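## Task

Place every game piece in the bin labelled R and every stationery item in the bin labelled S, and keep all other objects on the table. No object may stick out over any bin wall, and both bins must end up upright and flat on the table. Anything held in position only by the robot does not count. At the end, open the grippers and pull the arms away.

## Robot and tools

Robot: two Kinova Gen3 seven-joint arms, left_arm and right_arm, each ending in a Robotiq 2F-85 parallel gripper. The names do not refer to image sides. Scene frame: origin on the tabletop midway between the arms, +z up, +x out over the table, left_arm on the +y side. Base of left_arm at (+0.030, +0.416, 0) m, quat_wxyz (+0.998, 0, 0, +0.058); right_arm at (-0.023, -0.422, 0) m, quat_wxyz (+1.000, 0, 0, -0.013).

Joint order for each arm, in commands and in every result list: waist, shoulder, upper arm roll, elbow, forearm roll, wrist pitch, wrist roll. Upper arm roll and wrist pitch have their signs flipped relative to the URDF, while the stated ranges use URDF signs. Ranges in radians: waist, upper arm roll, forearm roll and wrist roll -69.115 to 69.115; shoulder -2.250 to 2.250; elbow -2.580 to 2.580; wrist pitch -2.100 to 2.100 (flip sign for the reversed joints in your own numbers).

The command row: always 18 numbers, each in [-1, 1], even if one arm stays still. Numbers 1-7 are left_arm joint offsets, 8 is left gripper position, 9 is left gripper speed; numbers 10-18 are the same for right_arm. Joint numbers are scaled offsets, not absolute angles: 1.0 equals 0.9985 rad for waist, shoulder, upper arm roll and elbow, and 0.8765 rad for forearm roll, wrist pitch and wrist roll. Gripper position is absolute: +1 fully open (85 mm), 0 about 41 mm, about -0.8 pads touching, -1 closes until blocked. Gripper speed: -1 about 20 mm/s, 0 about 85, +1 about 150. To leave a gripper unchanged, repeat its previous two numbers; a 0 is a real command.

execute_actions(actions): a list of actions; each action is a list of up to 15 rows, one per 1/30 s step, and if shorter the final row is held for the remainder of the 15 steps. In every row, joint offsets count from the angles the arm had when that action began (for the first action, the angles in the last reported result), not from the previous row. An empty list just returns the current state and images. If any action asks a joint more than 0.013 rad beyond its range, that action is rejected for both arms; if the first action fails or any action is malformed, nothing runs. A joint pushed past its true end stops there and the result may print "joint sent to its limit".

move(target, speed, blocking): target is one 18-number row as above; its joint offsets count from the "Joint positions" in the most recent result that showed them. All joints follow paths finishing together, so the hand traces a curve; duration is 0.5 to 10 s. speed (rad/s, 0.01 to 2, default 0.5) caps the joint with the largest travel. Paths ignore obstacles and the other arm. Gripper numbers apply at the start. With blocking=false you get a result after 0.5 s; then use wait or stop before sending more. The result adds a "move:" line: outcome (done, off_target, moving, held, fault), limits=held or limits=none, and each arm's joint farthest from target.

wait(seconds): 0 to 10; lets time pass holding the last command, and returns early if a running move finishes. stop(): brakes a running move; fingers keep going. zoom_image(camera, region): region [x0, y0, x1, y1] in pixels, at most 504 by 504, of cam_head_left, cam_head_right, cam_high, cam_low, cam_left_wrist or cam_right_wrist (all 504x504). read_manual(section): only "licences". finished_scene(scene): ends the current scene, given its number, and reports success; irreversible.

Results: each arm's end_effector_position (m) and end_effector_quat_wxyz in the scene frame; this point is between the closed pads, and it can be off, more so at long reach. Fingers point along the gripper's +z and close along its y. Closed fingertips extend about 19 mm past that point, open ones about 6 mm; closing pushes the tips about 13 mm further out, so leave clearance above surfaces. Also shown: Joint positions (rad), Joint velocities (rad/s), Joint targets (angles currently being driven toward), joint torques (offset and noisy), and position_measured_pct, roughly 50 minus 50 times the finger position (0 = fully open). Fingers stopping under about 90 means something is held or blocking; about 90 or more means the pads met. "joint command not followed" means a clearance check changed some joint targets.

Motion limits: each step the joint target stays within 0.304 rad (first four joints) or 0.266 rad (last three) of the measured angle, and targets that would shift the hand over 70 mm are scaled back, so large motions span several actions and an arm may be short of target.

Gripping: send -1 and keep it to grip firmly (about 190 to 235 N per pad). For a gentle grip, open, then close to just under the object's width. Release by commanding a width larger than the object.

Avoid: dropping or knocking anything off the table, slamming or pressing hard, arms touching each other, tipping a bin, and leaving objects hanging over bin walls. Contact torque at a joint's load limit (49.6 N m for the first four, 31.2 for the wrist joints, carried weight included) halts that arm for 10 s. Holding loads heats motors: MOTOR HOT appears from 60 °C, and at 75 °C the arm sags (OVER-TEMPERATURE FAULT). Brief outside tugs or pushes may occur. The robot keeps holding its last command while you are composing a reply.

Each tool is called after "Emit:" as name(argument=value, ...) on one line, values as JSON.

## Session

Emit:
execute_actions(actions=[])

Scene clock: 0.00 s.
left_arm: end_effector_position=(+0.1222, +0.2096, +0.1558) position_measured_pct=0.0 end_effector_quat_wxyz=(-0.285, +0.437, +0.528, +0.670) | right_arm: end_effector_position=(+0.5255, -0.2077, +0.3191) position_measured_pct=0.0 end_effector_quat_wxyz=(-0.445, +0.817, -0.080, -0.359)
Joint names: [waist, shoulder, upper arm roll, elbow, forearm roll, wrist pitch, wrist roll]
Joint positions: left_arm=[ 1.668  1.214  0.061  1.57  -0.357 -1.95   1.871] | right_arm=[ 0.094  1.262  0.826  0.334 -0.435 -2.026  4.026]
Joint velocities: left_arm=[-0.     0.002 -0.001 -0.     0.001  0.     0.001] | right_arm=[-0.001  0.001  0.    -0.001 -0.    -0.001  0.   ]
Joint torques (N m, as the joint torque sensors report them, + toward a larger Joint positions number): no reading
Motor temperatures (°C, as the motors report them): left_arm=[26 32 29 27 31 33 34] | right_arm=[31 26 27 29 37 38 32]
Joint targets: left_arm=[1.668 1.214 0.061 1.570 -0.357 -1.950 1.871] | right_arm=[0.094 1.262 0.826 0.334 -0.435 -2.026 4.026]

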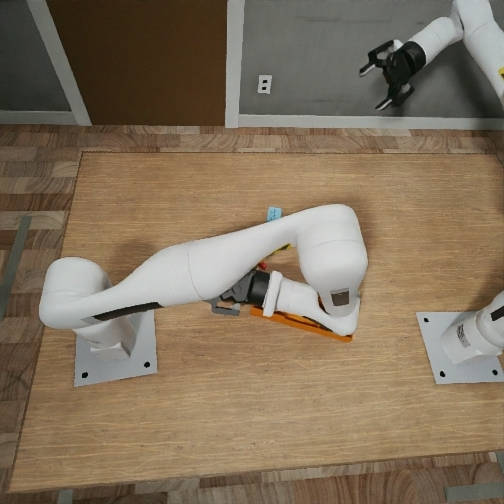

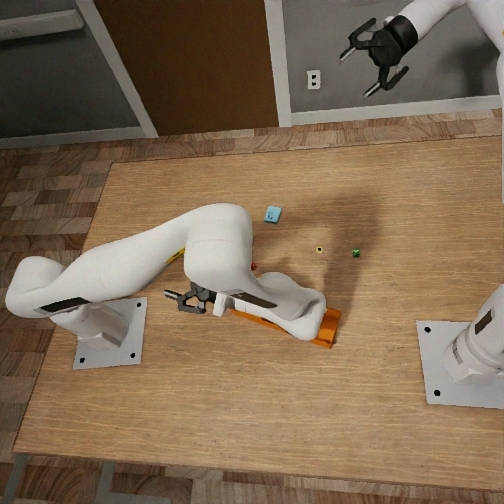

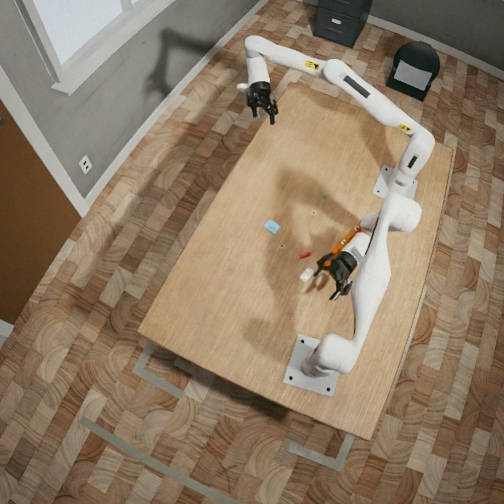

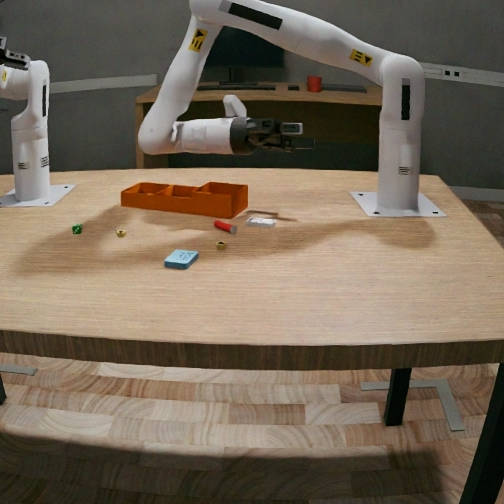

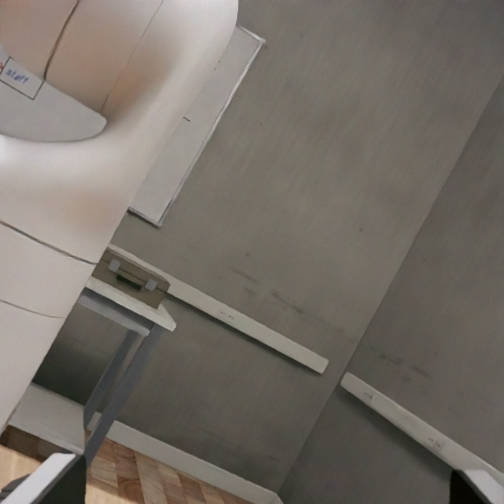

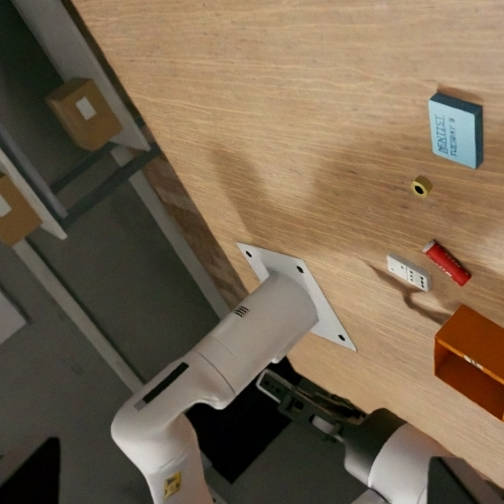

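Emit:
move(target=[-1,-0.915,-0.061,-0.07,0.41,0.7,0,1,0,0,0,0,0,0,0,0,1,0], speed=1)

Emit:
move(target=[-0.6,0,0,0,0,0,0,1,0,0,0,0,0,0,0,0,1,0], speed=1)

Emit:
zoom_image(camera="cam_head_left", region=[150,180,400,380])

Emit:
zoom_image(camera="cam_head_right", region=[130,180,380,380])

Scene clock: 19.50 s.
left_arm: end_effector_position=(+0.3841, +0.1669, +0.3038) position_measured_pct=0.0 end_effector_quat_wxyz=(+0.001, +0.126, +0.992, -0.002) | right_arm: end_effector_position=(+0.5255, -0.2077, +0.3191) position_measured_pct=0.0 end_effector_quat_wxyz=(-0.445, +0.817, -0.080, -0.359)
Joint names: [waist, shoulder, upper arm roll, elbow, forearm roll, wrist pitch, wrist roll]
Joint positions: left_arm=[ 0.67   0.3    0.     1.5    0.003 -1.337  1.871] | right_arm=[ 0.094  1.262  0.826  0.334 -0.435 -2.026  4.026]
Joint velocities: left_arm=[-0.002 -0.001 -0.002  0.     0.001 -0.    -0.002] | right_arm=[-0.001 -0.     0.    -0.     0.001 -0.     0.   ]
Joint torques (N m, as the joint torque sensors report them, + toward a larger Joint positions number): left_arm=[  0.06 -14.81  -0.1   -8.11  -0.22  -0.21  -0.2 ] | right_arm=[  0.16 -27.65   4.15  -5.19  -2.43  -0.45  -0.36]
Motor temperatures (°C, as the motors report them): left_arm=[26 32 29 27 31 33 34] | right_arm=[31 27 27 29 37 38 32]
Joint targets: left_arm=[0.670 0.300 0.000 1.500 0.003 -1.337 1.871] | right_arm=[0.094 1.262 0.826 0.334 -0.435 -2.026 4.026]
move: done; limits=none; left_arm: farthest joint: the waist, 0.000 radians from its target (0.999 radians at the start); right_arm: farthest joint: the waist, 0.000 radians from its target (0.000 radians at the start)

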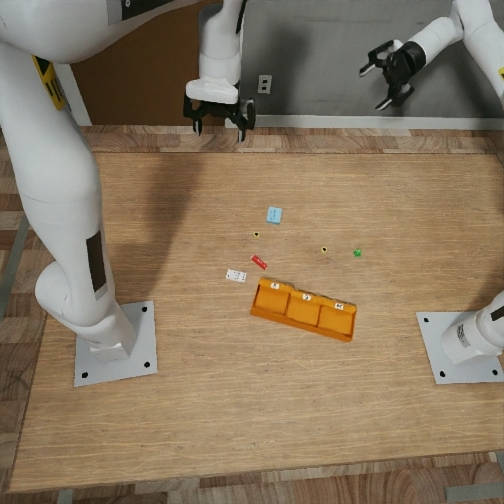

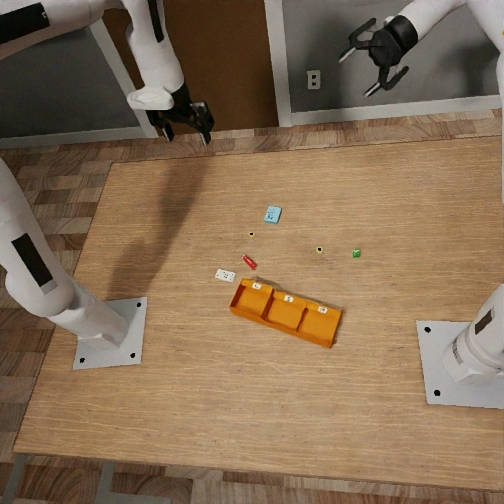

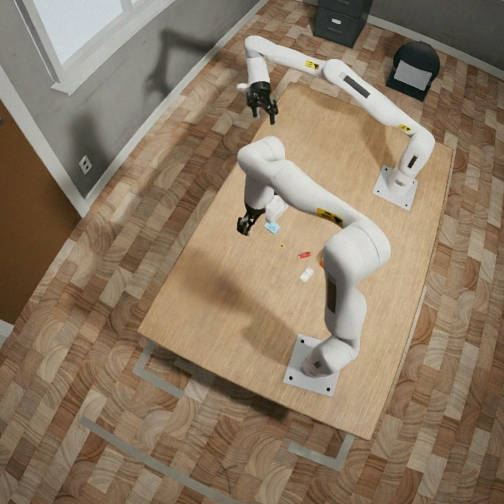

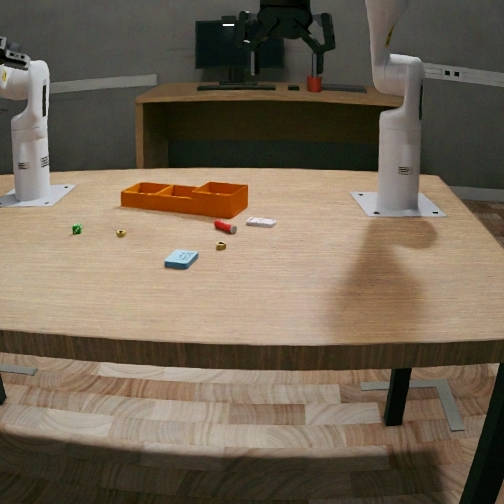

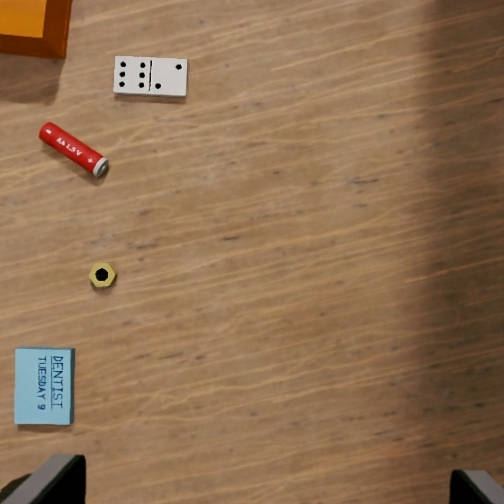

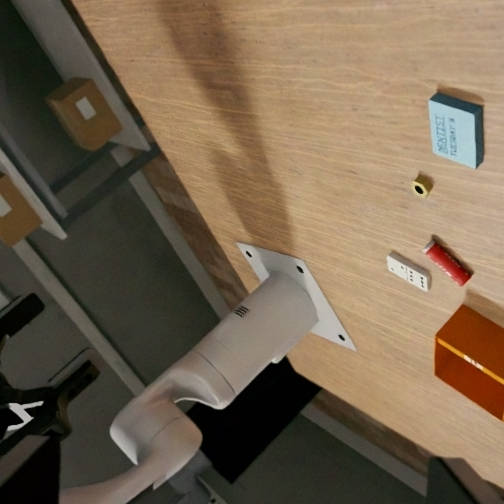

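Scene clock: 20.90 s.
left_arm: end_effector_position=(+0.4629, +0.4097, +0.3038) position_measured_pct=0.0 end_effector_quat_wxyz=(+0.002, -0.172, +0.985, -0.002) | right_arm: end_effector_position=(+0.5255, -0.2077, +0.3191) position_measured_pct=0.0 end_effector_quat_wxyz=(-0.445, +0.817, -0.080, -0.359)
Joint names: [waist, shoulder, upper arm roll, elbow, forearm roll, wrist pitch, wrist roll]
Joint positions: left_arm=[ 0.071  0.3    0.     1.5    0.003 -1.337  1.871] | right_arm=[ 0.094  1.262  0.826  0.334 -0.435 -2.026  4.026]
Joint velocities: left_arm=[-0.002 -0.001 -0.     0.    -0.    -0.     0.001] | right_arm=[-0.    -0.001 -0.    -0.001 -0.    -0.     0.   ]
Joint torques (N m, as the joint torque sensors report them, + toward a larger Joint positions number): left_arm=[  0.14 -14.95  -0.24  -8.18  -0.13  -0.2   -0.26] | right_arm=[  0.07 -27.6    4.07  -5.12  -2.37  -0.34  -0.36]
Motor temperatures (°C, as the motors report them): left_arm=[26 32 29 27 31 33 34] | right_arm=[31 27 27 29 37 38 32]
Joint targets: left_arm=[0.071 0.300 0.000 1.500 0.003 -1.337 1.871] | right_arm=[0.094 1.262 0.826 0.334 -0.435 -2.026 4.026]
move: done; limits=none; left_arm: farthest joint: the waist, 0.000 radians from its target (0.599 radians at the start); right_arm: farthest joint: the waist, 0.000 radians from its target (0.000 radians at the start)

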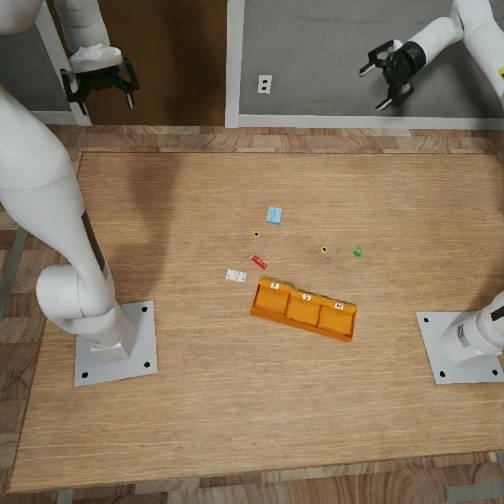

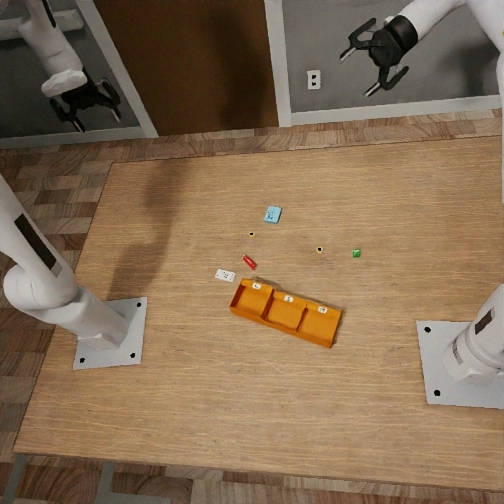

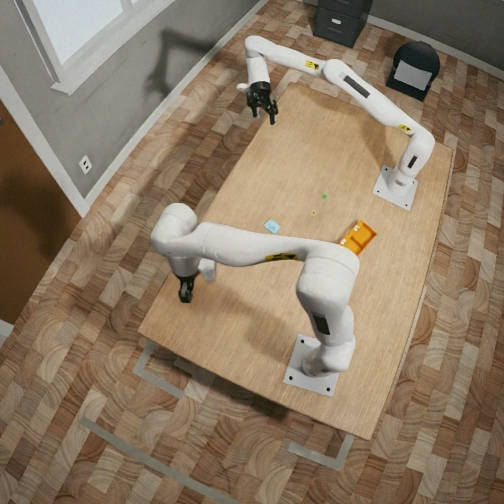

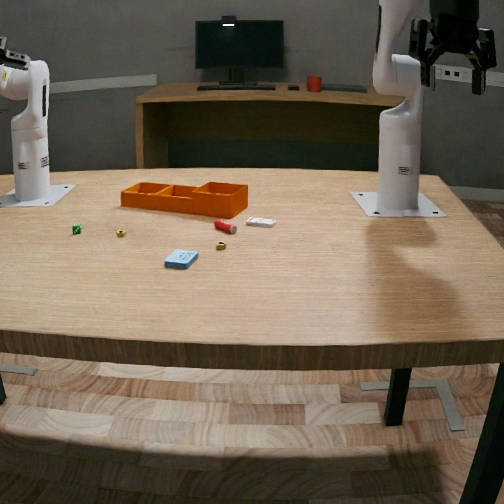

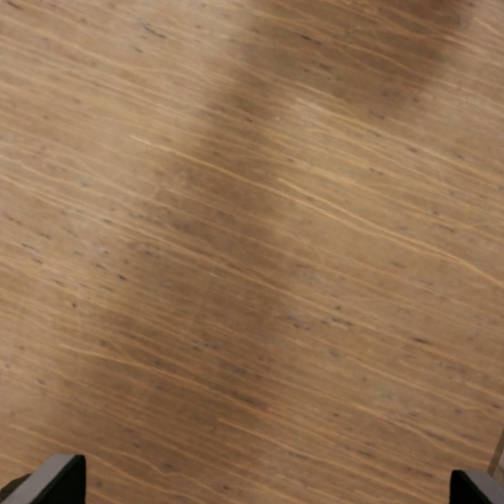

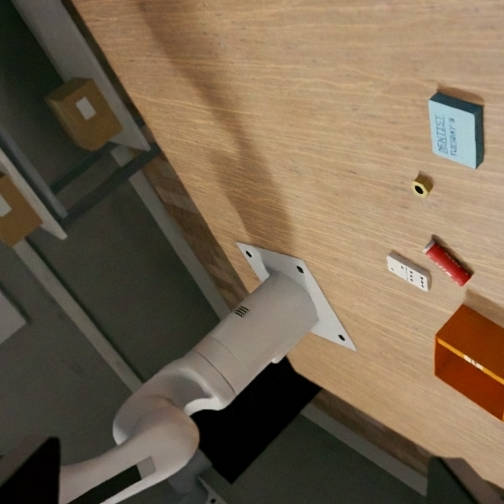

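Region (150, 180, 400, 380) of cam_head_left's 504x504 image, scaled by 2.016, with more detail than that image has; it fills the top 403 rows of this view, and the rest is white.

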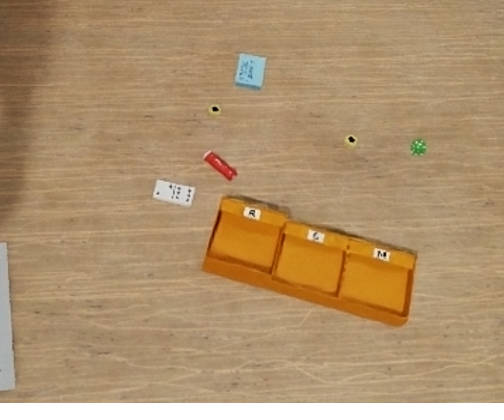

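Region (130, 180, 380, 380) of cam_head_right's 504x504 image, scaled by 2.016, with more detail than that image has; it fills the top 403 rows of this view, and the rest is white.

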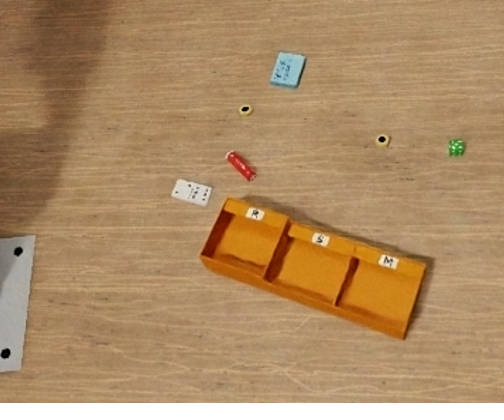

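Emit:
move(target=[0.5,0,0,0.3,0,0.3,-0.7,1,0,0,0,0,0,0,0,0,1,0], speed=1)

Emit:
move(target=[0.494,-0.048,0,0.348,0,0.378,-0.693,1,0,0,0,0,0,0,0,0,1,0], speed=1)

Scene clock: 54.53 s.
left_arm: end_effector_position=(+0.3657, +0.2237, +0.2168) position_measured_pct=0.0 end_effector_quat_wxyz=(-0.016, +0.374, +0.927, +0.000) | right_arm: end_effector_position=(+0.5255, -0.2077, +0.3191) position_measured_pct=0.0 end_effector_quat_wxyz=(-0.445, +0.817, -0.080, -0.359)
Joint names: [waist, shoulder, upper arm roll, elbow, forearm roll, wrist pitch, wrist roll]
Joint positions: left_arm=[ 0.57   0.3    0.     1.8    0.003 -1.074  1.258] | right_arm=[ 0.094  1.262  0.826  0.334 -0.435 -2.026  4.026]
Joint velocities: left_arm=[ 0.002 -0.001 -0.     0.     0.001 -0.     0.001] | right_arm=[ 0.001  0.    -0.     0.     0.    -0.     0.   ]
Joint torques (N m, as the joint torque sensors report them, + toward a larger Joint positions number): left_arm=[ -0.04 -13.78  -0.2   -7.01  -0.19  -0.31  -0.25] | right_arm=[  0.08 -27.62   4.29  -5.22  -2.38  -0.45  -0.27]
Motor temperatures (°C, as the motors report them): left_arm=[26 33 29 28 31 33 34] | right_arm=[31 28 27 29 37 38 32]
Joint targets: left_arm=[0.570 0.300 0.000 1.800 0.003 -1.074 1.258] | right_arm=[0.094 1.262 0.826 0.334 -0.435 -2.026 4.026]
move: done; limits=none; left_arm: farthest joint: the waist, 0.000 radians from its target (0.500 radians at the start); right_arm: farthest joint: the waist, 0.000 radians from its target (0.000 radians at the start)

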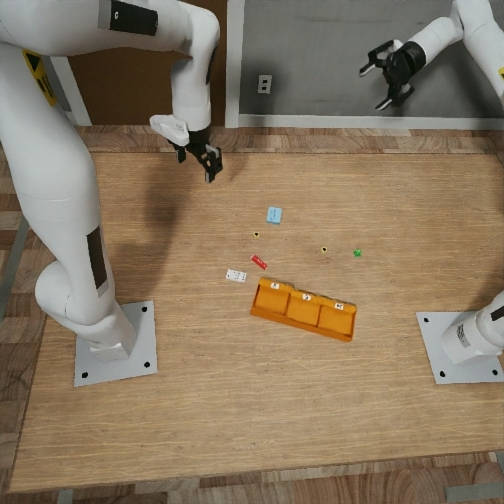

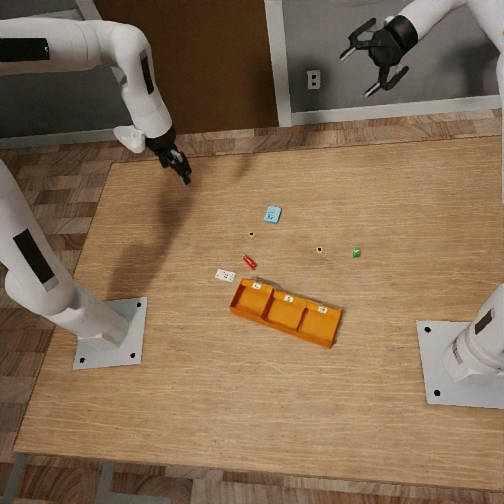

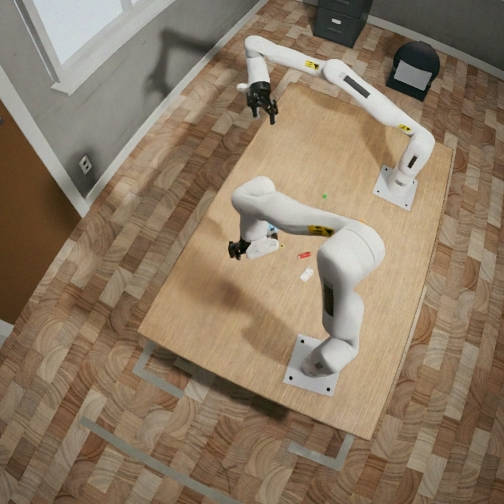

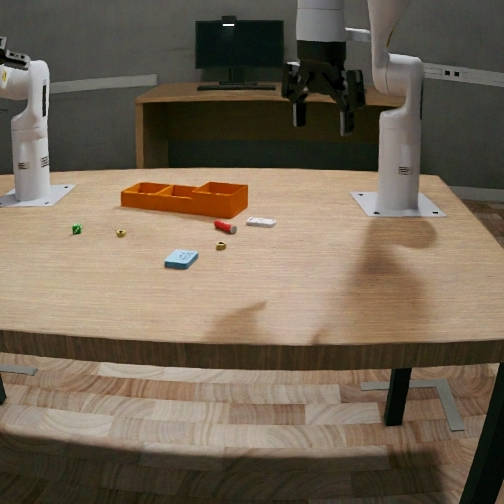

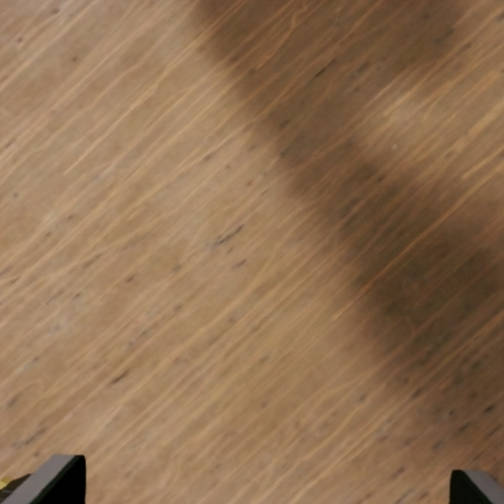

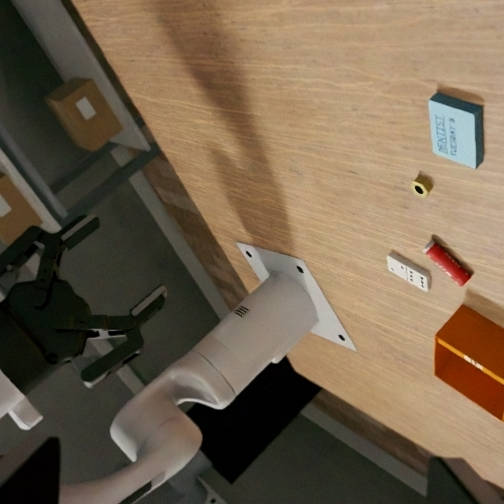

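Scene clock: 55.90 s.
left_arm: end_effector_position=(+0.1949, +0.1435, +0.1492) position_measured_pct=0.0 end_effector_quat_wxyz=(-0.000, +0.803, +0.595, -0.001) | right_arm: end_effector_position=(+0.5256, -0.2077, +0.3191) position_measured_pct=0.0 end_effector_quat_wxyz=(-0.445, +0.817, -0.080, -0.359)
Joint names: [waist, shoulder, upper arm roll, elbow, forearm roll, wrist pitch, wrist roll]
Joint positions: left_arm=[ 1.063  0.252  0.     2.147  0.003 -0.742  0.65 ] | right_arm=[ 0.094  1.262  0.826  0.334 -0.435 -2.026  4.026]
Joint velocities: left_arm=[ 0.002 -0.001  0.001  0.    -0.001 -0.     0.004] | right_arm=[-0.002  0.001  0.     0.    -0.     0.001  0.   ]
Joint torques (N m, as the joint torque sensors report them, + toward a larger Joint positions number): left_arm=[  0.35 -11.23  -0.08  -5.45  -0.22  -0.16  -0.27] | right_arm=[  0.11 -27.77   4.19  -5.16  -2.39  -0.42  -0.41]
Motor temperatures (°C, as the motors report them): left_arm=[26 33 29 28 31 33 34] | right_arm=[31 28 27 29 37 38 32]
Joint targets: left_arm=[1.063 0.252 0.000 2.147 0.003 -0.742 0.650] | right_arm=[0.094 1.262 0.826 0.334 -0.435 -2.026 4.026]
move: done; limits=none; left_arm: farthest joint: the waist, 0.000 radians from its target (0.493 radians at the start); right_arm: farthest joint: the waist, 0.000 radians from its target (0.000 radians at the start)

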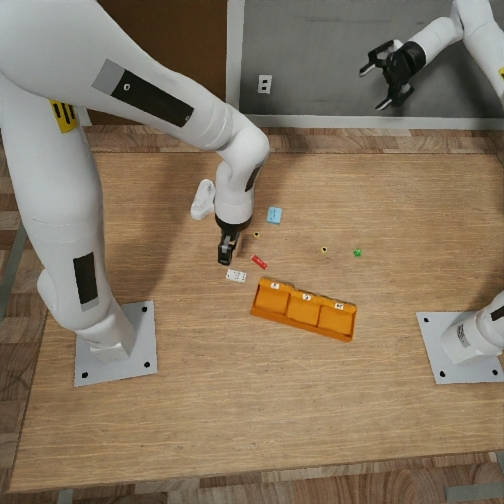

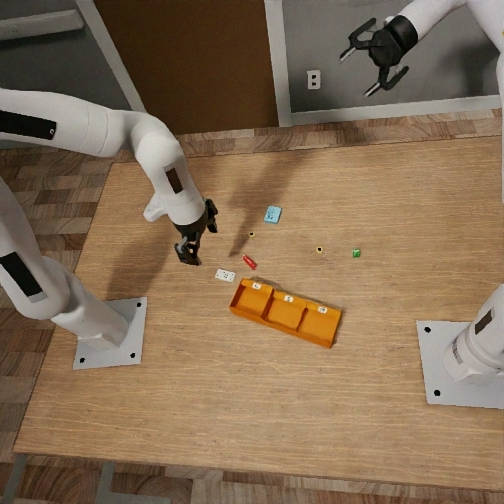

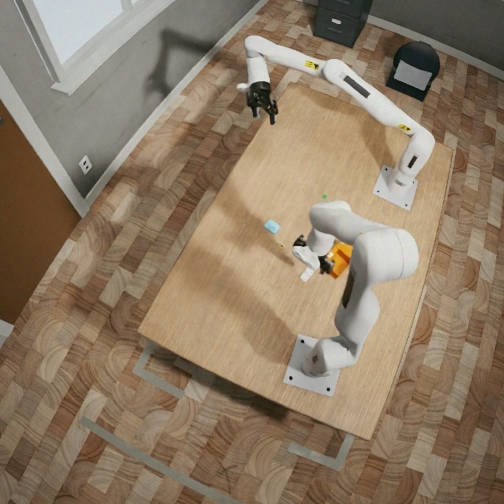

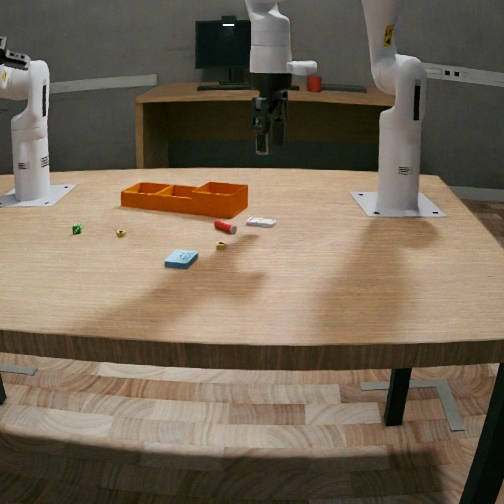

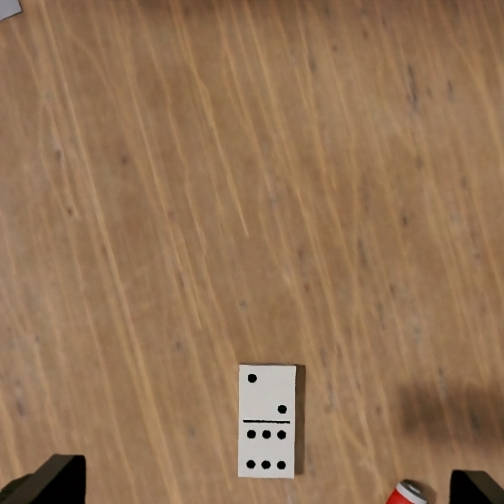

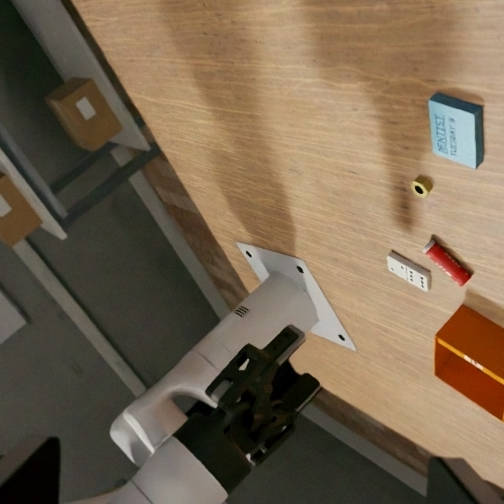

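Emit:
move(target=[-0.031,0.325,0,0.157,0,0.548,-0.035,0.3,0,0,0,0,0,0,0,0,1,0], speed=0.4)

Scene clock: 71.03 s.
left_arm: end_effector_position=(+0.1992, +0.1546, +0.0225) position_measured_pct=34.9 end_effector_quat_wxyz=(-0.001, +0.803, +0.596, -0.000) | right_arm: end_effector_position=(+0.5256, -0.2077, +0.3191) position_measured_pct=0.0 end_effector_quat_wxyz=(-0.445, +0.817, -0.080, -0.359)
Joint names: [waist, shoulder, upper arm roll, elbow, forearm roll, wrist pitch, wrist roll]
Joint positions: left_arm=[ 1.032  0.577  0.     2.304  0.003 -0.262  0.619] | right_arm=[ 0.094  1.262  0.826  0.334 -0.435 -2.026  4.026]
Joint velocities: left_arm=[ 0.001  0.001 -0.     0.     0.     0.    -0.001] | right_arm=[ 0.001  0.    -0.    -0.002 -0.001 -0.     0.   ]
Joint torques (N m, as the joint torque sensors report them, + toward a larger Joint positions number): left_arm=[  0.2  -13.12  -0.15  -1.85  -0.2   -0.26  -0.19] | right_arm=[  0.01 -27.69   4.07  -5.11  -2.36  -0.46  -0.34]
Motor temperatures (°C, as the motors report them): left_arm=[26 33 29 28 31 33 34] | right_arm=[31 28 27 29 37 38 32]
Joint targets: left_arm=[1.032 0.577 0.000 2.304 0.003 -0.262 0.619] | right_arm=[0.094 1.262 0.826 0.334 -0.435 -2.026 4.026]
move: done; limits=none; left_arm: farthest joint: the waist, 0.000 radians from its target (0.031 radians at the start); right_arm: farthest joint: the waist, 0.000 radians from its target (0.000 radians at the start)

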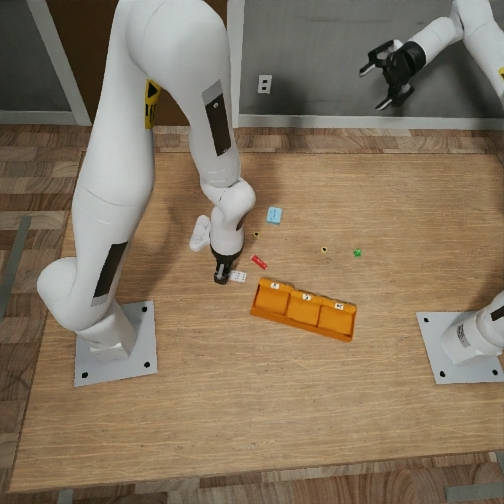

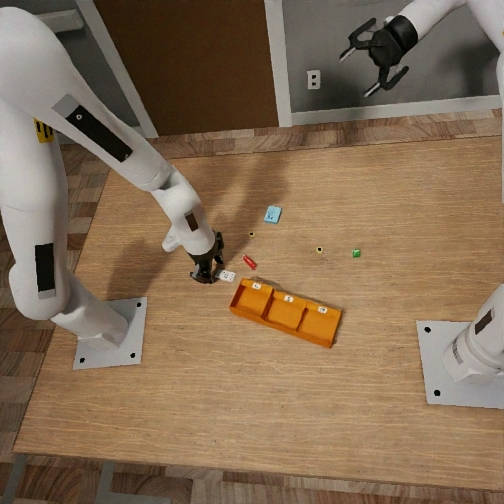

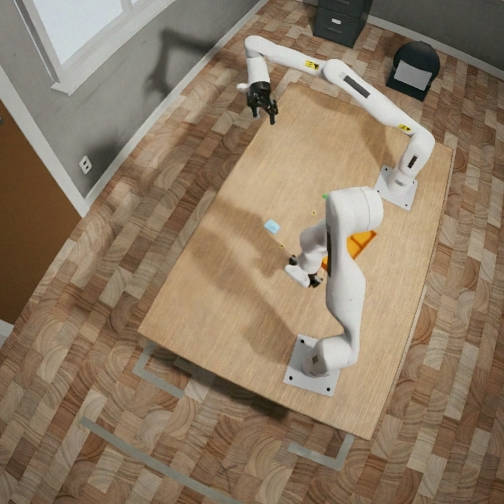

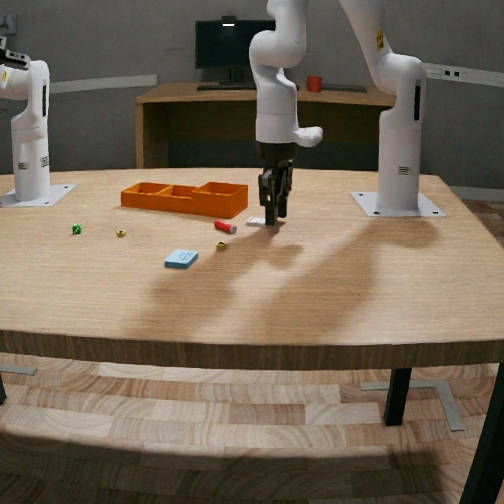

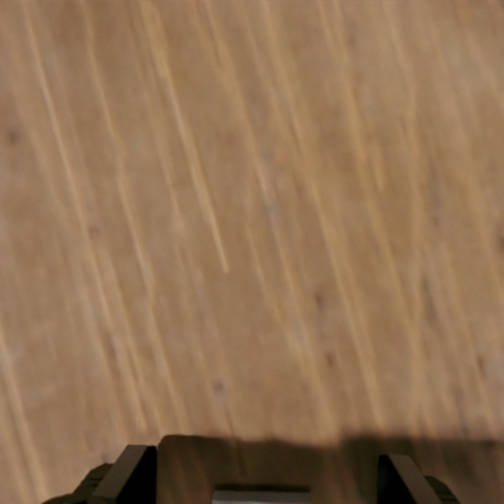

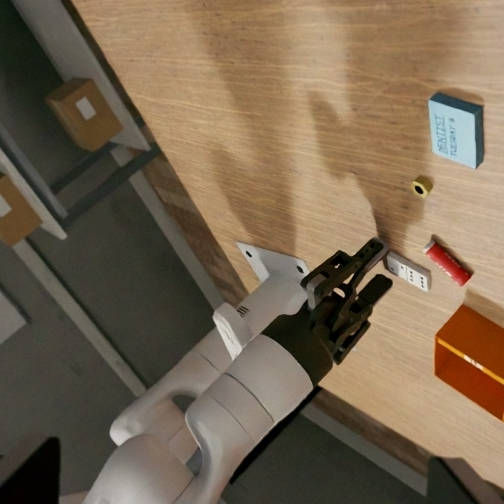

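Emit:
move(target=[0.073,0.016,0,-0.062,0,-0.05,0.083,0.3,0,0,0,0,0,0,0,0,1,0], speed=0.2)

Emit:
move(target=[0,0,0,0,0,0,0,-1,0.5,0,0,0,0,0,0,0,1,0])

Scene clock: 84.80 s.
left_arm: end_effector_position=(+0.1908, +0.1262, +0.0229) position_measured_pct=34.9 end_effector_quat_wxyz=(+0.001, +0.803, +0.596, -0.000) | right_arm: end_effector_position=(+0.5256, -0.2077, +0.3191) position_measured_pct=0.0 end_effector_quat_wxyz=(-0.445, +0.817, -0.080, -0.359)
Joint names: [waist, shoulder, upper arm roll, elbow, forearm roll, wrist pitch, wrist roll]
Joint positions: left_arm=[ 1.105  0.593 -0.     2.242  0.003 -0.306  0.692] | right_arm=[ 0.094  1.262  0.826  0.334 -0.435 -2.026  4.026]
Joint velocities: left_arm=[ 0.002  0.001  0.    -0.     0.     0.    -0.001] | right_arm=[-0.001 -0.     0.    -0.001 -0.001 -0.     0.   ]
Joint torques (N m, as the joint torque sensors report them, + toward a larger Joint positions number): left_arm=[  0.4  -14.35  -0.21  -2.22  -0.21  -0.26  -0.19] | right_arm=[  0.1  -27.78   4.2   -5.24  -2.38  -0.36  -0.33]
Motor temperatures (°C, as the motors report them): left_arm=[26 33 29 28 31 33 34] | right_arm=[31 29 27 29 37 38 32]
Joint targets: left_arm=[1.105 0.593 0.000 2.242 0.003 -0.306 0.692] | right_arm=[0.094 1.262 0.826 0.334 -0.435 -2.026 4.026]
move: done; limits=none; left_arm: farthest joint: the waist, 0.000 radians from its target (0.073 radians at the start); right_arm: farthest joint: the waist, 0.000 radians from its target (0.000 radians at the start)

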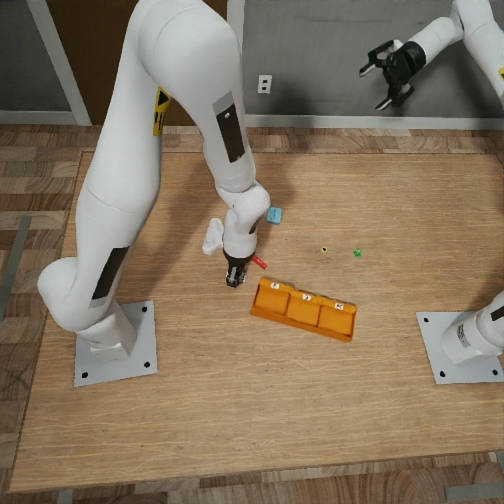

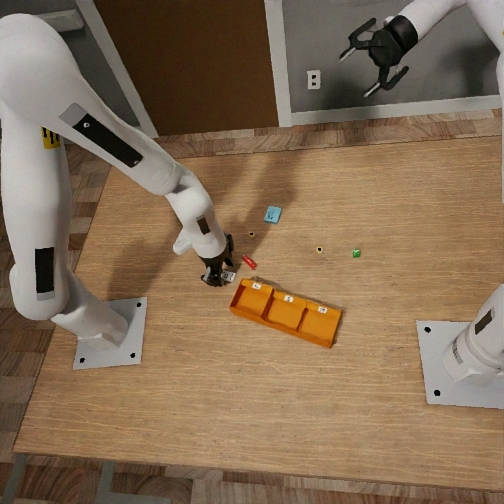

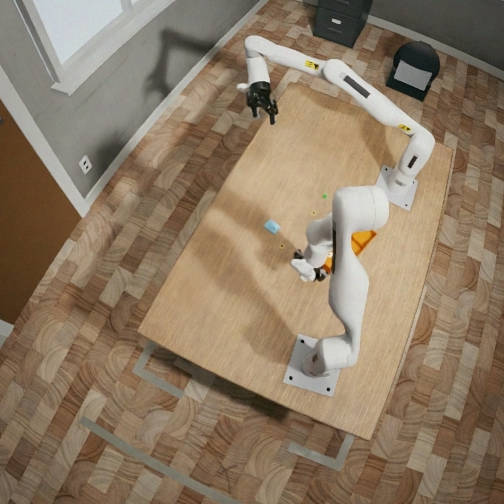

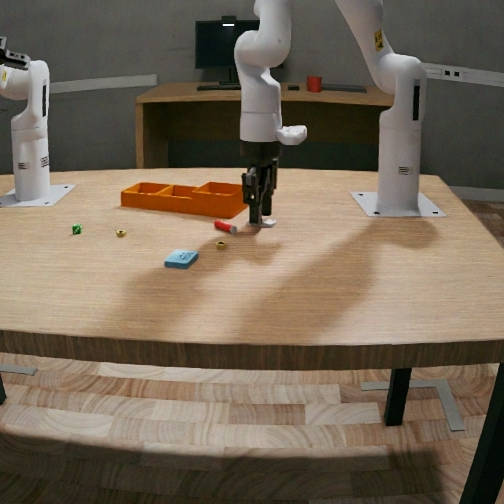

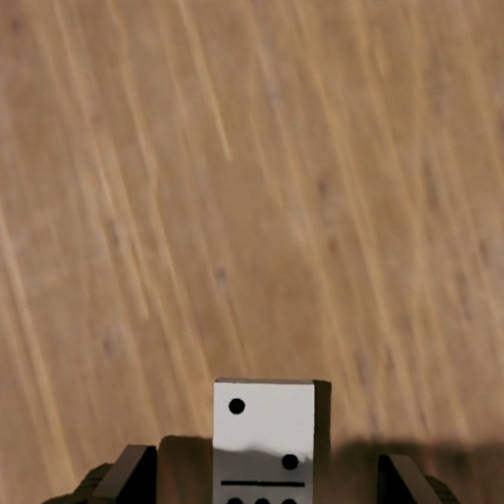

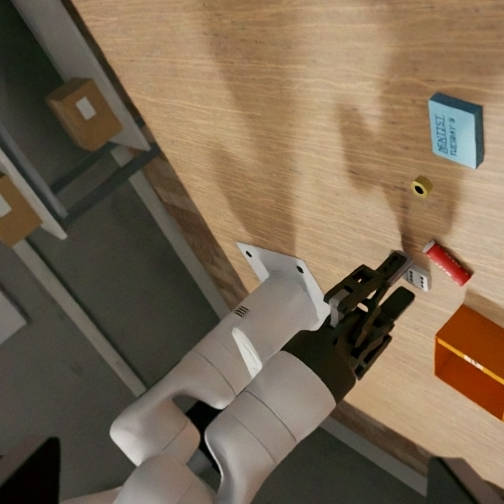

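Scene clock: 85.43 s.
left_arm: end_effector_position=(+0.1908, +0.1262, +0.0235) position_measured_pct=75.0 end_effector_quat_wxyz=(+0.001, +0.803, +0.596, -0.000) | right_arm: end_effector_position=(+0.5256, -0.2077, +0.3191) position_measured_pct=0.0 end_effector_quat_wxyz=(-0.445, +0.817, -0.080, -0.359)
Joint names: [waist, shoulder, upper arm roll, elbow, forearm roll, wrist pitch, wrist roll]
Joint positions: left_arm=[ 1.105  0.591 -0.     2.243  0.003 -0.307  0.692] | right_arm=[ 0.094  1.262  0.826  0.334 -0.435 -2.026  4.026]
Joint velocities: left_arm=[-0.    -0.002 -0.001  0.001  0.001  0.    -0.   ] | right_arm=[-0.001 -0.     0.    -0.    -0.     0.001  0.   ]
Joint torques (N m, as the joint torque sensors report them, + toward a larger Joint positions number): left_arm=[  0.06 -12.51  -0.22  -2.5   -0.21   0.27  -0.28] | right_arm=[  0.28 -27.63   4.17  -5.24  -2.39  -0.42  -0.38]
Motor temperatures (°C, as the motors report them): left_arm=[26 33 29 28 31 33 34] | right_arm=[31 29 27 29 37 38 32]
Joint targets: left_arm=[1.105 0.593 -0.000 2.242 0.003 -0.306 0.692] | right_arm=[0.094 1.262 0.826 0.334 -0.435 -2.026 4.026]
move: done; limits=none; left_arm: farthest joint: the shoulder, 0.002 radians from its target (0.000 radians at the start); right_arm: farthest joint: the waist, 0.000 radians from its target (0.000 radians at the start)

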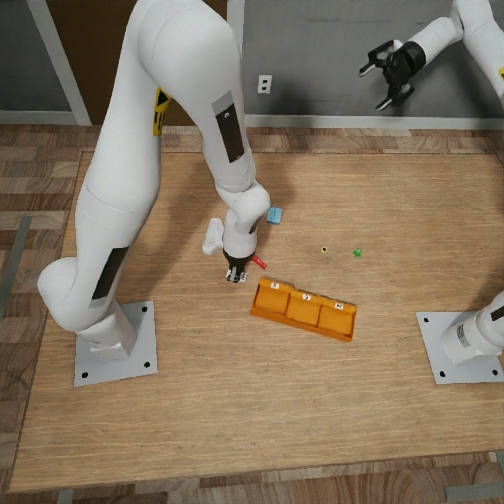

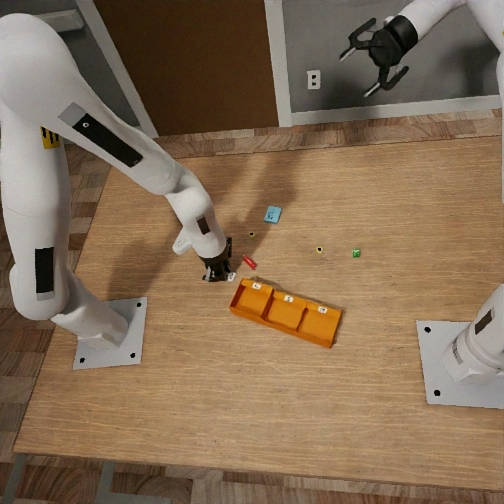

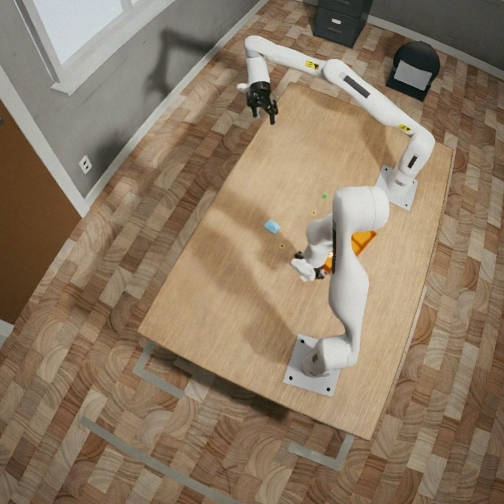

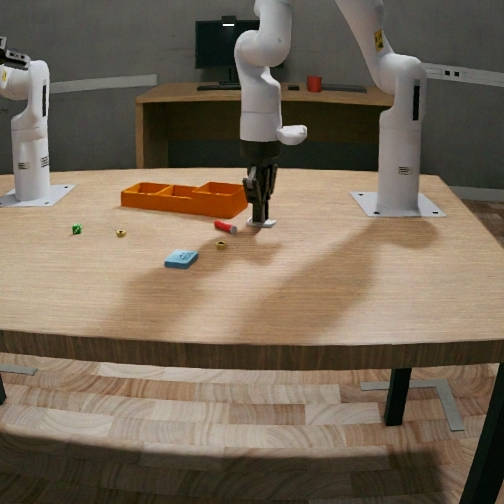

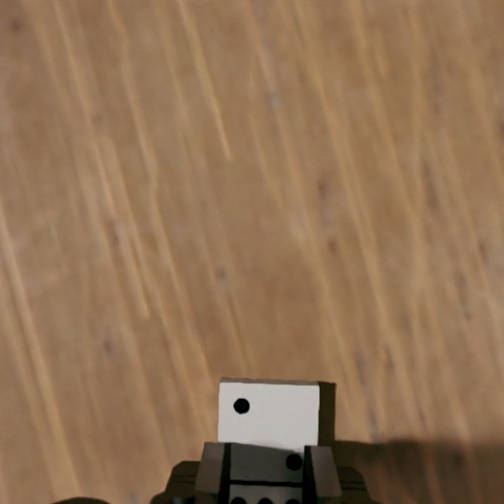

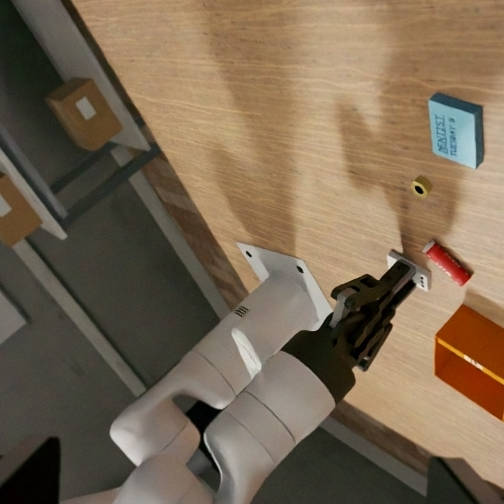

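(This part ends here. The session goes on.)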